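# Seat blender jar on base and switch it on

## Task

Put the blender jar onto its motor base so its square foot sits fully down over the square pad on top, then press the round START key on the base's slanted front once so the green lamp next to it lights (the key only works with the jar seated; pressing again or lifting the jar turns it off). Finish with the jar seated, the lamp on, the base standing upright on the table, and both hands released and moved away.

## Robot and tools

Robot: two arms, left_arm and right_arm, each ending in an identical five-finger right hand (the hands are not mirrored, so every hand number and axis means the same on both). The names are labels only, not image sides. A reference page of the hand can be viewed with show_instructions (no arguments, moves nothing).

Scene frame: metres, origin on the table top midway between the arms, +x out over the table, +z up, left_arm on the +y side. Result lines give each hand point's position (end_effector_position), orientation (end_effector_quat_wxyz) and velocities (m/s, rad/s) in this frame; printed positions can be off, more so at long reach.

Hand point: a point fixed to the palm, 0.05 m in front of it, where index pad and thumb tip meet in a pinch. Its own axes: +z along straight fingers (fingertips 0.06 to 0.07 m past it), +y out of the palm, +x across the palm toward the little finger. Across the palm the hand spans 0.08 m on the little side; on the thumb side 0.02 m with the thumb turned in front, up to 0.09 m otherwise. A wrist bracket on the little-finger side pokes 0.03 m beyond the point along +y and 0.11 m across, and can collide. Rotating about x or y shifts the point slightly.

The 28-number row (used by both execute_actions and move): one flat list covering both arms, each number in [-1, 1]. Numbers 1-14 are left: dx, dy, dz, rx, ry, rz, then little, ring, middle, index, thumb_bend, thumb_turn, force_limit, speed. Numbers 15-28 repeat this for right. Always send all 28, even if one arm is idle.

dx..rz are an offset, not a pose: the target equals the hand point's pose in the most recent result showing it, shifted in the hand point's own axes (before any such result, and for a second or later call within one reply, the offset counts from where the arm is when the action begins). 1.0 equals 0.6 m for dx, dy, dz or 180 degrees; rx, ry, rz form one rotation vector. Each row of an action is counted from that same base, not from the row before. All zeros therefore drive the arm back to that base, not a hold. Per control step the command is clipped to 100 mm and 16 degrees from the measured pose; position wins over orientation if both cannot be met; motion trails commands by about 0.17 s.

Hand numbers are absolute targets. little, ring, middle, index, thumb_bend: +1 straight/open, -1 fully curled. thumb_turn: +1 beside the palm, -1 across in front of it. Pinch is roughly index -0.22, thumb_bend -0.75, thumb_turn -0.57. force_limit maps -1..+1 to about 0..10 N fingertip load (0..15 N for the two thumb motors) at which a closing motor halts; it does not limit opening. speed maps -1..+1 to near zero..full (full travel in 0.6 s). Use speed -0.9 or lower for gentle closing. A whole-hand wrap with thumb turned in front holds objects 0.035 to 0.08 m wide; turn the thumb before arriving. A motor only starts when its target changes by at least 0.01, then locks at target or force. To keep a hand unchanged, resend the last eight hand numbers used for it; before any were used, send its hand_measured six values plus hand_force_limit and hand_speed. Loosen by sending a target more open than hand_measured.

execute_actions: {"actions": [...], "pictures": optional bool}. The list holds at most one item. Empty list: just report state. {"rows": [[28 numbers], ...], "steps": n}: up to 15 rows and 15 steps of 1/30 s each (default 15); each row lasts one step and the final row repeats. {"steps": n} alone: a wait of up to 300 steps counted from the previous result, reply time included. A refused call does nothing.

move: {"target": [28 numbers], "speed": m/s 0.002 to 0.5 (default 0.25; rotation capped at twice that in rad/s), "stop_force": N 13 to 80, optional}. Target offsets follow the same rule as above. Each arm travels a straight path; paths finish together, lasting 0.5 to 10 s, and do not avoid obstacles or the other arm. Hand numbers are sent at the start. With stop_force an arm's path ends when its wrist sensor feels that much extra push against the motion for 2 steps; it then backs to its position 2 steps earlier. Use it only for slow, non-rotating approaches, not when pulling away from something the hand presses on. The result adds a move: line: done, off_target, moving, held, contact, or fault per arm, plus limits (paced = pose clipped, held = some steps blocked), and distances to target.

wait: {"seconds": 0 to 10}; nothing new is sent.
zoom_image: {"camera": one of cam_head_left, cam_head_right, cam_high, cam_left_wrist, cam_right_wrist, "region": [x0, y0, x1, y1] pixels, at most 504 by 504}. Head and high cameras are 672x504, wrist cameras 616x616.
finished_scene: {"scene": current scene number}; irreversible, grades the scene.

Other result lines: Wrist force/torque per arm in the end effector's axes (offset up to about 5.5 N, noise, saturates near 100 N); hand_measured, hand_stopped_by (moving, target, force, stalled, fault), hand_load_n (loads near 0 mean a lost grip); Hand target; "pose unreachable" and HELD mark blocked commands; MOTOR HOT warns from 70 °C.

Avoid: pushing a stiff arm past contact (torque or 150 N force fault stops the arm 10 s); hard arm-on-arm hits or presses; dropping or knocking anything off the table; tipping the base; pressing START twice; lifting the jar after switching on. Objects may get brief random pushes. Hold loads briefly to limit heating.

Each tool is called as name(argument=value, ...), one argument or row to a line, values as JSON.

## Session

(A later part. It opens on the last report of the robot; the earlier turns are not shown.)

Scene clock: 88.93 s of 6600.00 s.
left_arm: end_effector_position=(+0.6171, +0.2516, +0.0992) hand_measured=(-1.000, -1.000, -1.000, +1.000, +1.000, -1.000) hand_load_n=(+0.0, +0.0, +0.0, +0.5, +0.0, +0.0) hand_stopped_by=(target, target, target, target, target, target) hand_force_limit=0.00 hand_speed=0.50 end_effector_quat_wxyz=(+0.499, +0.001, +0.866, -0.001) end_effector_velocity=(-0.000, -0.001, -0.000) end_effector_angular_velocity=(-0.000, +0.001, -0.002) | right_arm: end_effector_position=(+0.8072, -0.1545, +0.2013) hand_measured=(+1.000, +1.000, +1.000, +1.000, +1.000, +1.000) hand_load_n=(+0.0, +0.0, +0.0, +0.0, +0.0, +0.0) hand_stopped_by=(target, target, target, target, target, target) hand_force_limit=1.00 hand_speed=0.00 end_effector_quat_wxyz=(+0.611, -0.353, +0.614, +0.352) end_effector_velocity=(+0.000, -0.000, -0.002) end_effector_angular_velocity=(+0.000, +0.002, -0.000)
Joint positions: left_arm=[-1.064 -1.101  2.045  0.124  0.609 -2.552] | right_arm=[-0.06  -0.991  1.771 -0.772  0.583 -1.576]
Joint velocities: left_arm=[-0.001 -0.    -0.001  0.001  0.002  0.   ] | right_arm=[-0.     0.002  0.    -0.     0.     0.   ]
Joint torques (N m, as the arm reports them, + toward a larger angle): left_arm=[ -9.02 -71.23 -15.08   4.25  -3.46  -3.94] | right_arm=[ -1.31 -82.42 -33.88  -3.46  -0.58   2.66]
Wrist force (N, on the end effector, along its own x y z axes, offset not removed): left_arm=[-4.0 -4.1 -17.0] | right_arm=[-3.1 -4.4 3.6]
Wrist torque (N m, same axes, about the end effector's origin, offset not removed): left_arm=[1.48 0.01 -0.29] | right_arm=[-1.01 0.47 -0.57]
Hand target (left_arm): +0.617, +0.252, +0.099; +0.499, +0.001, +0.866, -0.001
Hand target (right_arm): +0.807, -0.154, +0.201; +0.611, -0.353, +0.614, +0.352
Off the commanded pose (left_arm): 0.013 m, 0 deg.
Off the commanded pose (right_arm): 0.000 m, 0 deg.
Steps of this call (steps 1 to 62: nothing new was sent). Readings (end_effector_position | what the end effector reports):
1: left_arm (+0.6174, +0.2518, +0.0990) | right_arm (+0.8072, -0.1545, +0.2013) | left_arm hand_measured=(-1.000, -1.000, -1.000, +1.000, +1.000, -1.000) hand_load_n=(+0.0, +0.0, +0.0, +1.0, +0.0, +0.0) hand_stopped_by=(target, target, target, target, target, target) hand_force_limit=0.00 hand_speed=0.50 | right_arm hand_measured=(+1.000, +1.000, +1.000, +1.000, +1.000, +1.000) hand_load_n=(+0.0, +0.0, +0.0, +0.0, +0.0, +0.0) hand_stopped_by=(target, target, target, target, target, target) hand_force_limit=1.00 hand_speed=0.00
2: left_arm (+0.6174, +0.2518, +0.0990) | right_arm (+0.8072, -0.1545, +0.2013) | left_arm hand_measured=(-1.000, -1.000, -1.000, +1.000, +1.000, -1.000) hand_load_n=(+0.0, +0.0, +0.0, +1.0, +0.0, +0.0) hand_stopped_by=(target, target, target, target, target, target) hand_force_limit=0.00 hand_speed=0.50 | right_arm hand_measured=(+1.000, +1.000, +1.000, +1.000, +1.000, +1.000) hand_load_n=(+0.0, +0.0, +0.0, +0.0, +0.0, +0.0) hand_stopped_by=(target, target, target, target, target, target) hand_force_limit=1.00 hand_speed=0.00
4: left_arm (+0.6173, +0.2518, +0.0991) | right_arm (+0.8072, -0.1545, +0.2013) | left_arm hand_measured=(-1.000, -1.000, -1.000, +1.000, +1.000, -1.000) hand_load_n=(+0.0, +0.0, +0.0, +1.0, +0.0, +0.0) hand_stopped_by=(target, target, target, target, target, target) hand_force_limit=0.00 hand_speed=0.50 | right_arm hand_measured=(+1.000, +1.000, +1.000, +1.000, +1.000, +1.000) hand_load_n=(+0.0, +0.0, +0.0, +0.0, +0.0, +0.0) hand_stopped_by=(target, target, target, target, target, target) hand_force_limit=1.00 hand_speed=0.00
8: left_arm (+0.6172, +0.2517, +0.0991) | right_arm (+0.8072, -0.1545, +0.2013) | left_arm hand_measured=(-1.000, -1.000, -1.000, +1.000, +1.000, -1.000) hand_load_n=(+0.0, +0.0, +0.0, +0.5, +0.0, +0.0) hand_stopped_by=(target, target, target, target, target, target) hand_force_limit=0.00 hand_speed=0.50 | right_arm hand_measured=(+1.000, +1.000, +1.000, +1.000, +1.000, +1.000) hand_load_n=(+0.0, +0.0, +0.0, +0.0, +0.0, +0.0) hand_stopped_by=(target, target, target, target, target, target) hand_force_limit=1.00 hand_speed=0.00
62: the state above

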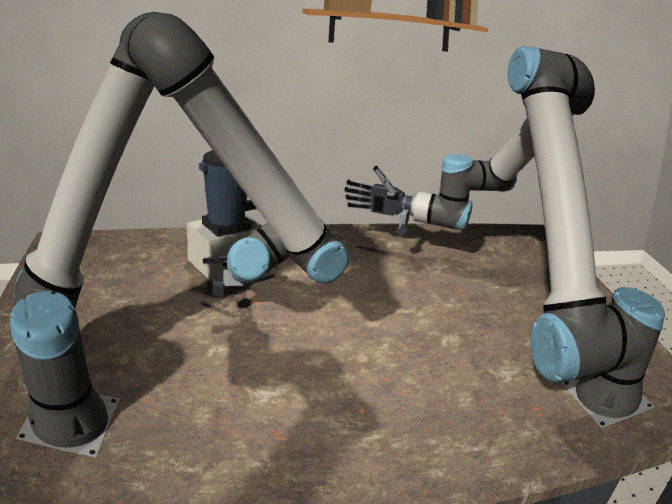

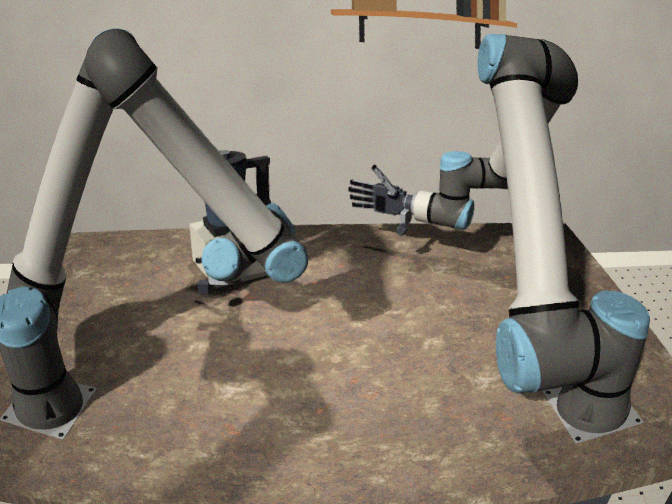

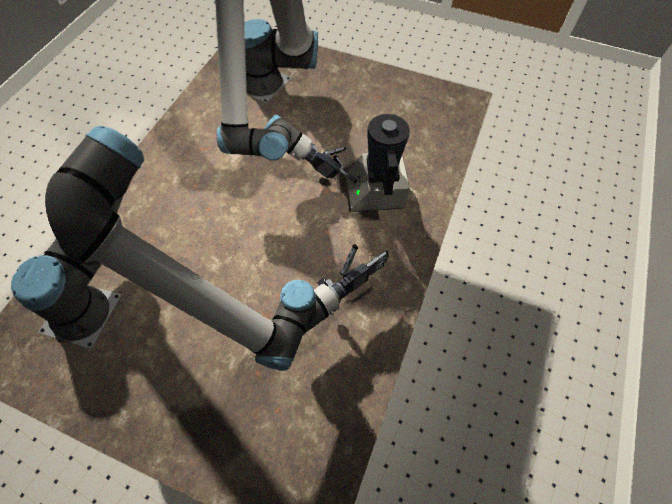

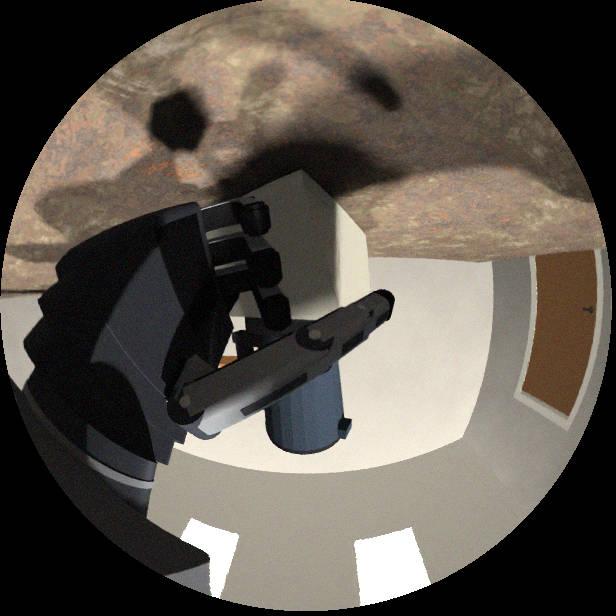

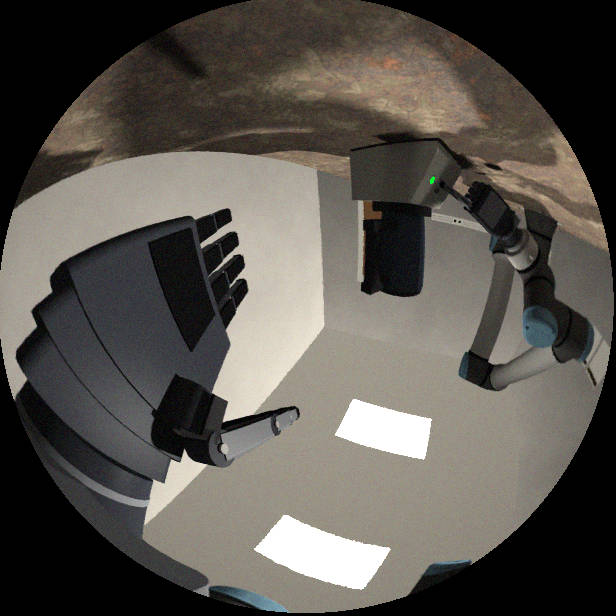

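move(
  target=[0,0,-0.3,0,0,0,-1,-1,-1,1,1,-1,0,0.5,0,0,0,0,0,0,1,1,1,1,1,1,1,0],
  speed=0.2,
)

Scene clock: 91.40 s of 6600.00 s.
left_arm: end_effector_position=(+0.4615, +0.2519, +0.1894) hand_measured=(-1.000, -1.000, -1.000, +1.000, +1.000, -1.000) hand_load_n=(+0.0, +0.0, +0.0, +0.0, +0.0, +0.0) hand_stopped_by=(target, target, target, target, target, target) hand_force_limit=0.00 hand_speed=0.50 end_effector_quat_wxyz=(+0.499, +0.001, +0.866, -0.002) end_effector_velocity=(-0.003, +0.001, -0.000) end_effector_angular_velocity=(+0.003, +0.001, +0.004) | right_arm: end_effector_position=(+0.8072, -0.1545, +0.2013) hand_measured=(+1.000, +1.000, +1.000, +1.000, +1.000, +1.000) hand_load_n=(+0.0, +0.0, +0.0, +0.0, +0.0, +0.0) hand_stopped_by=(target, target, target, target, target, target) hand_force_limit=1.00 hand_speed=0.00 end_effector_quat_wxyz=(+0.611, -0.353, +0.614, +0.352) end_effector_velocity=(+0.000, +0.001, +0.001) end_effector_angular_velocity=(+0.000, -0.002, +0.001)
Joint positions: left_arm=[-1.395 -1.226  2.166  0.641  0.525 -3.155] | right_arm=[-0.06  -0.991  1.771 -0.772  0.583 -1.576]
Joint velocities: left_arm=[-0.006  0.003  0.003  0.014  0.002 -0.019] | right_arm=[ 0.001 -0.001 -0.001 -0.     0.    -0.   ]
Joint torques (N m, as the arm reports them, + toward a larger angle): left_arm=[-16.18 -33.74 -15.3    5.15   0.71  -3.68] | right_arm=[ -3.02 -78.43 -35.47  -2.47  -1.58   2.68]
Wrist force (N, on the end effector, along its own x y z axes, offset not removed): left_arm=[-3.4 2.2 0.1] | right_arm=[-3.7 1.0 1.9]
Wrist torque (N m, same axes, about the end effector's origin, offset not removed): left_arm=[0.36 0.08 -0.05] | right_arm=[0.09 0.70 -0.22]
Hand target (left_arm): +0.461, +0.252, +0.189; +0.499, +0.001, +0.866, -0.001
Hand target (right_arm): +0.807, -0.154, +0.201; +0.611, -0.353, +0.614, +0.352
Off the commanded pose (left_arm): 0.000 m, 0 deg.
Off the commanded pose (right_arm): 0.000 m, 0 deg.
move: done

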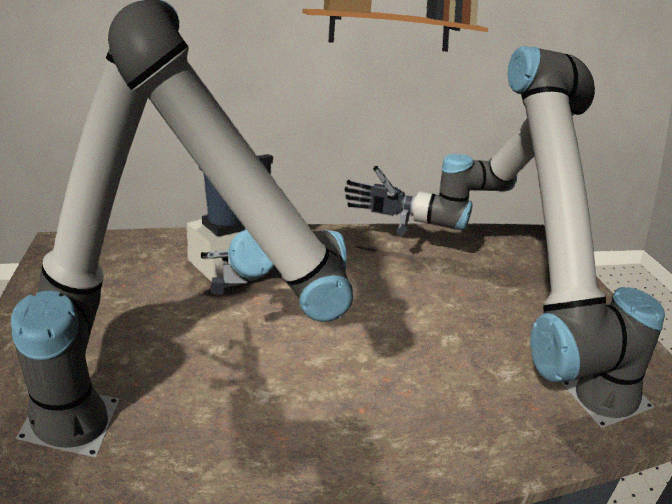

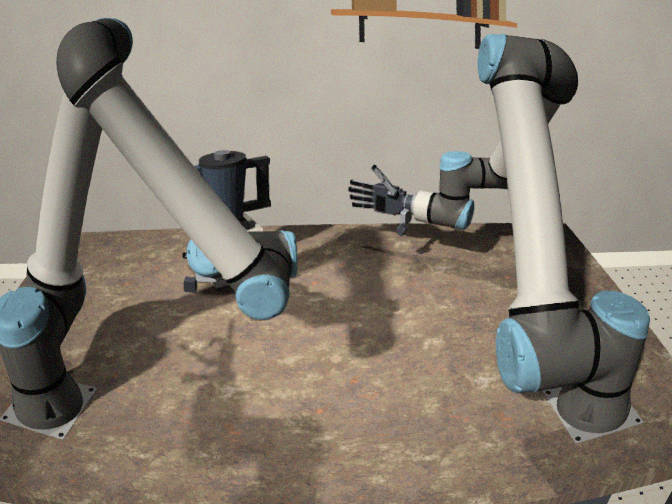

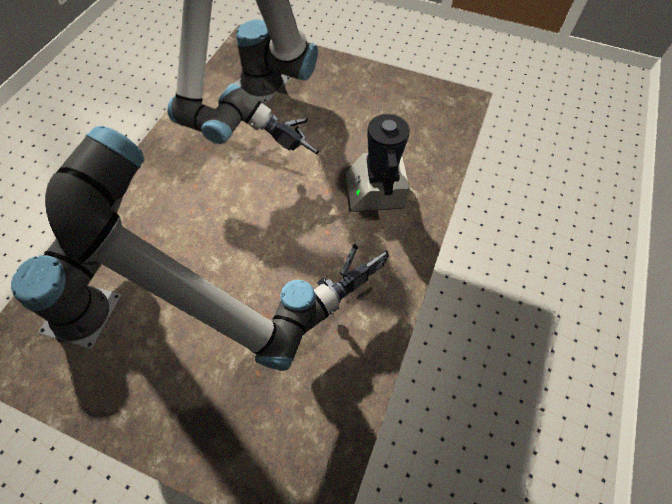

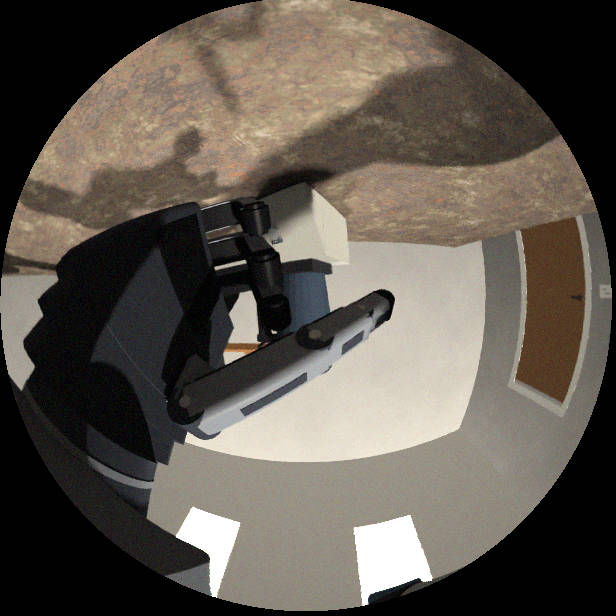

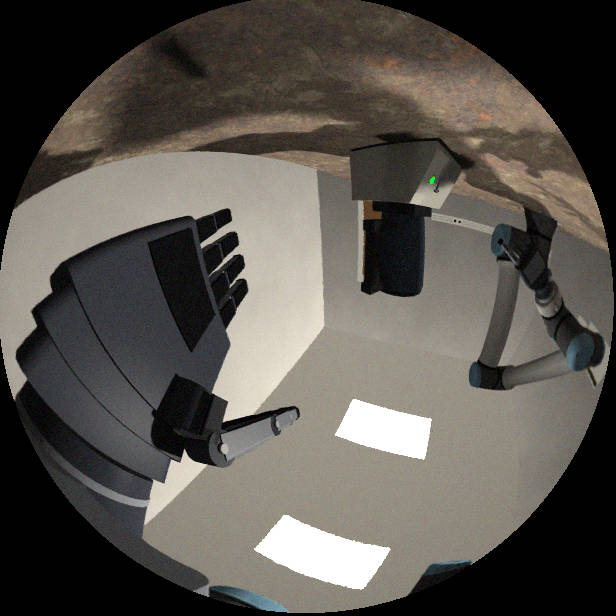

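finished_scene(
  scene=2,
)

The scene is finished: the task was done.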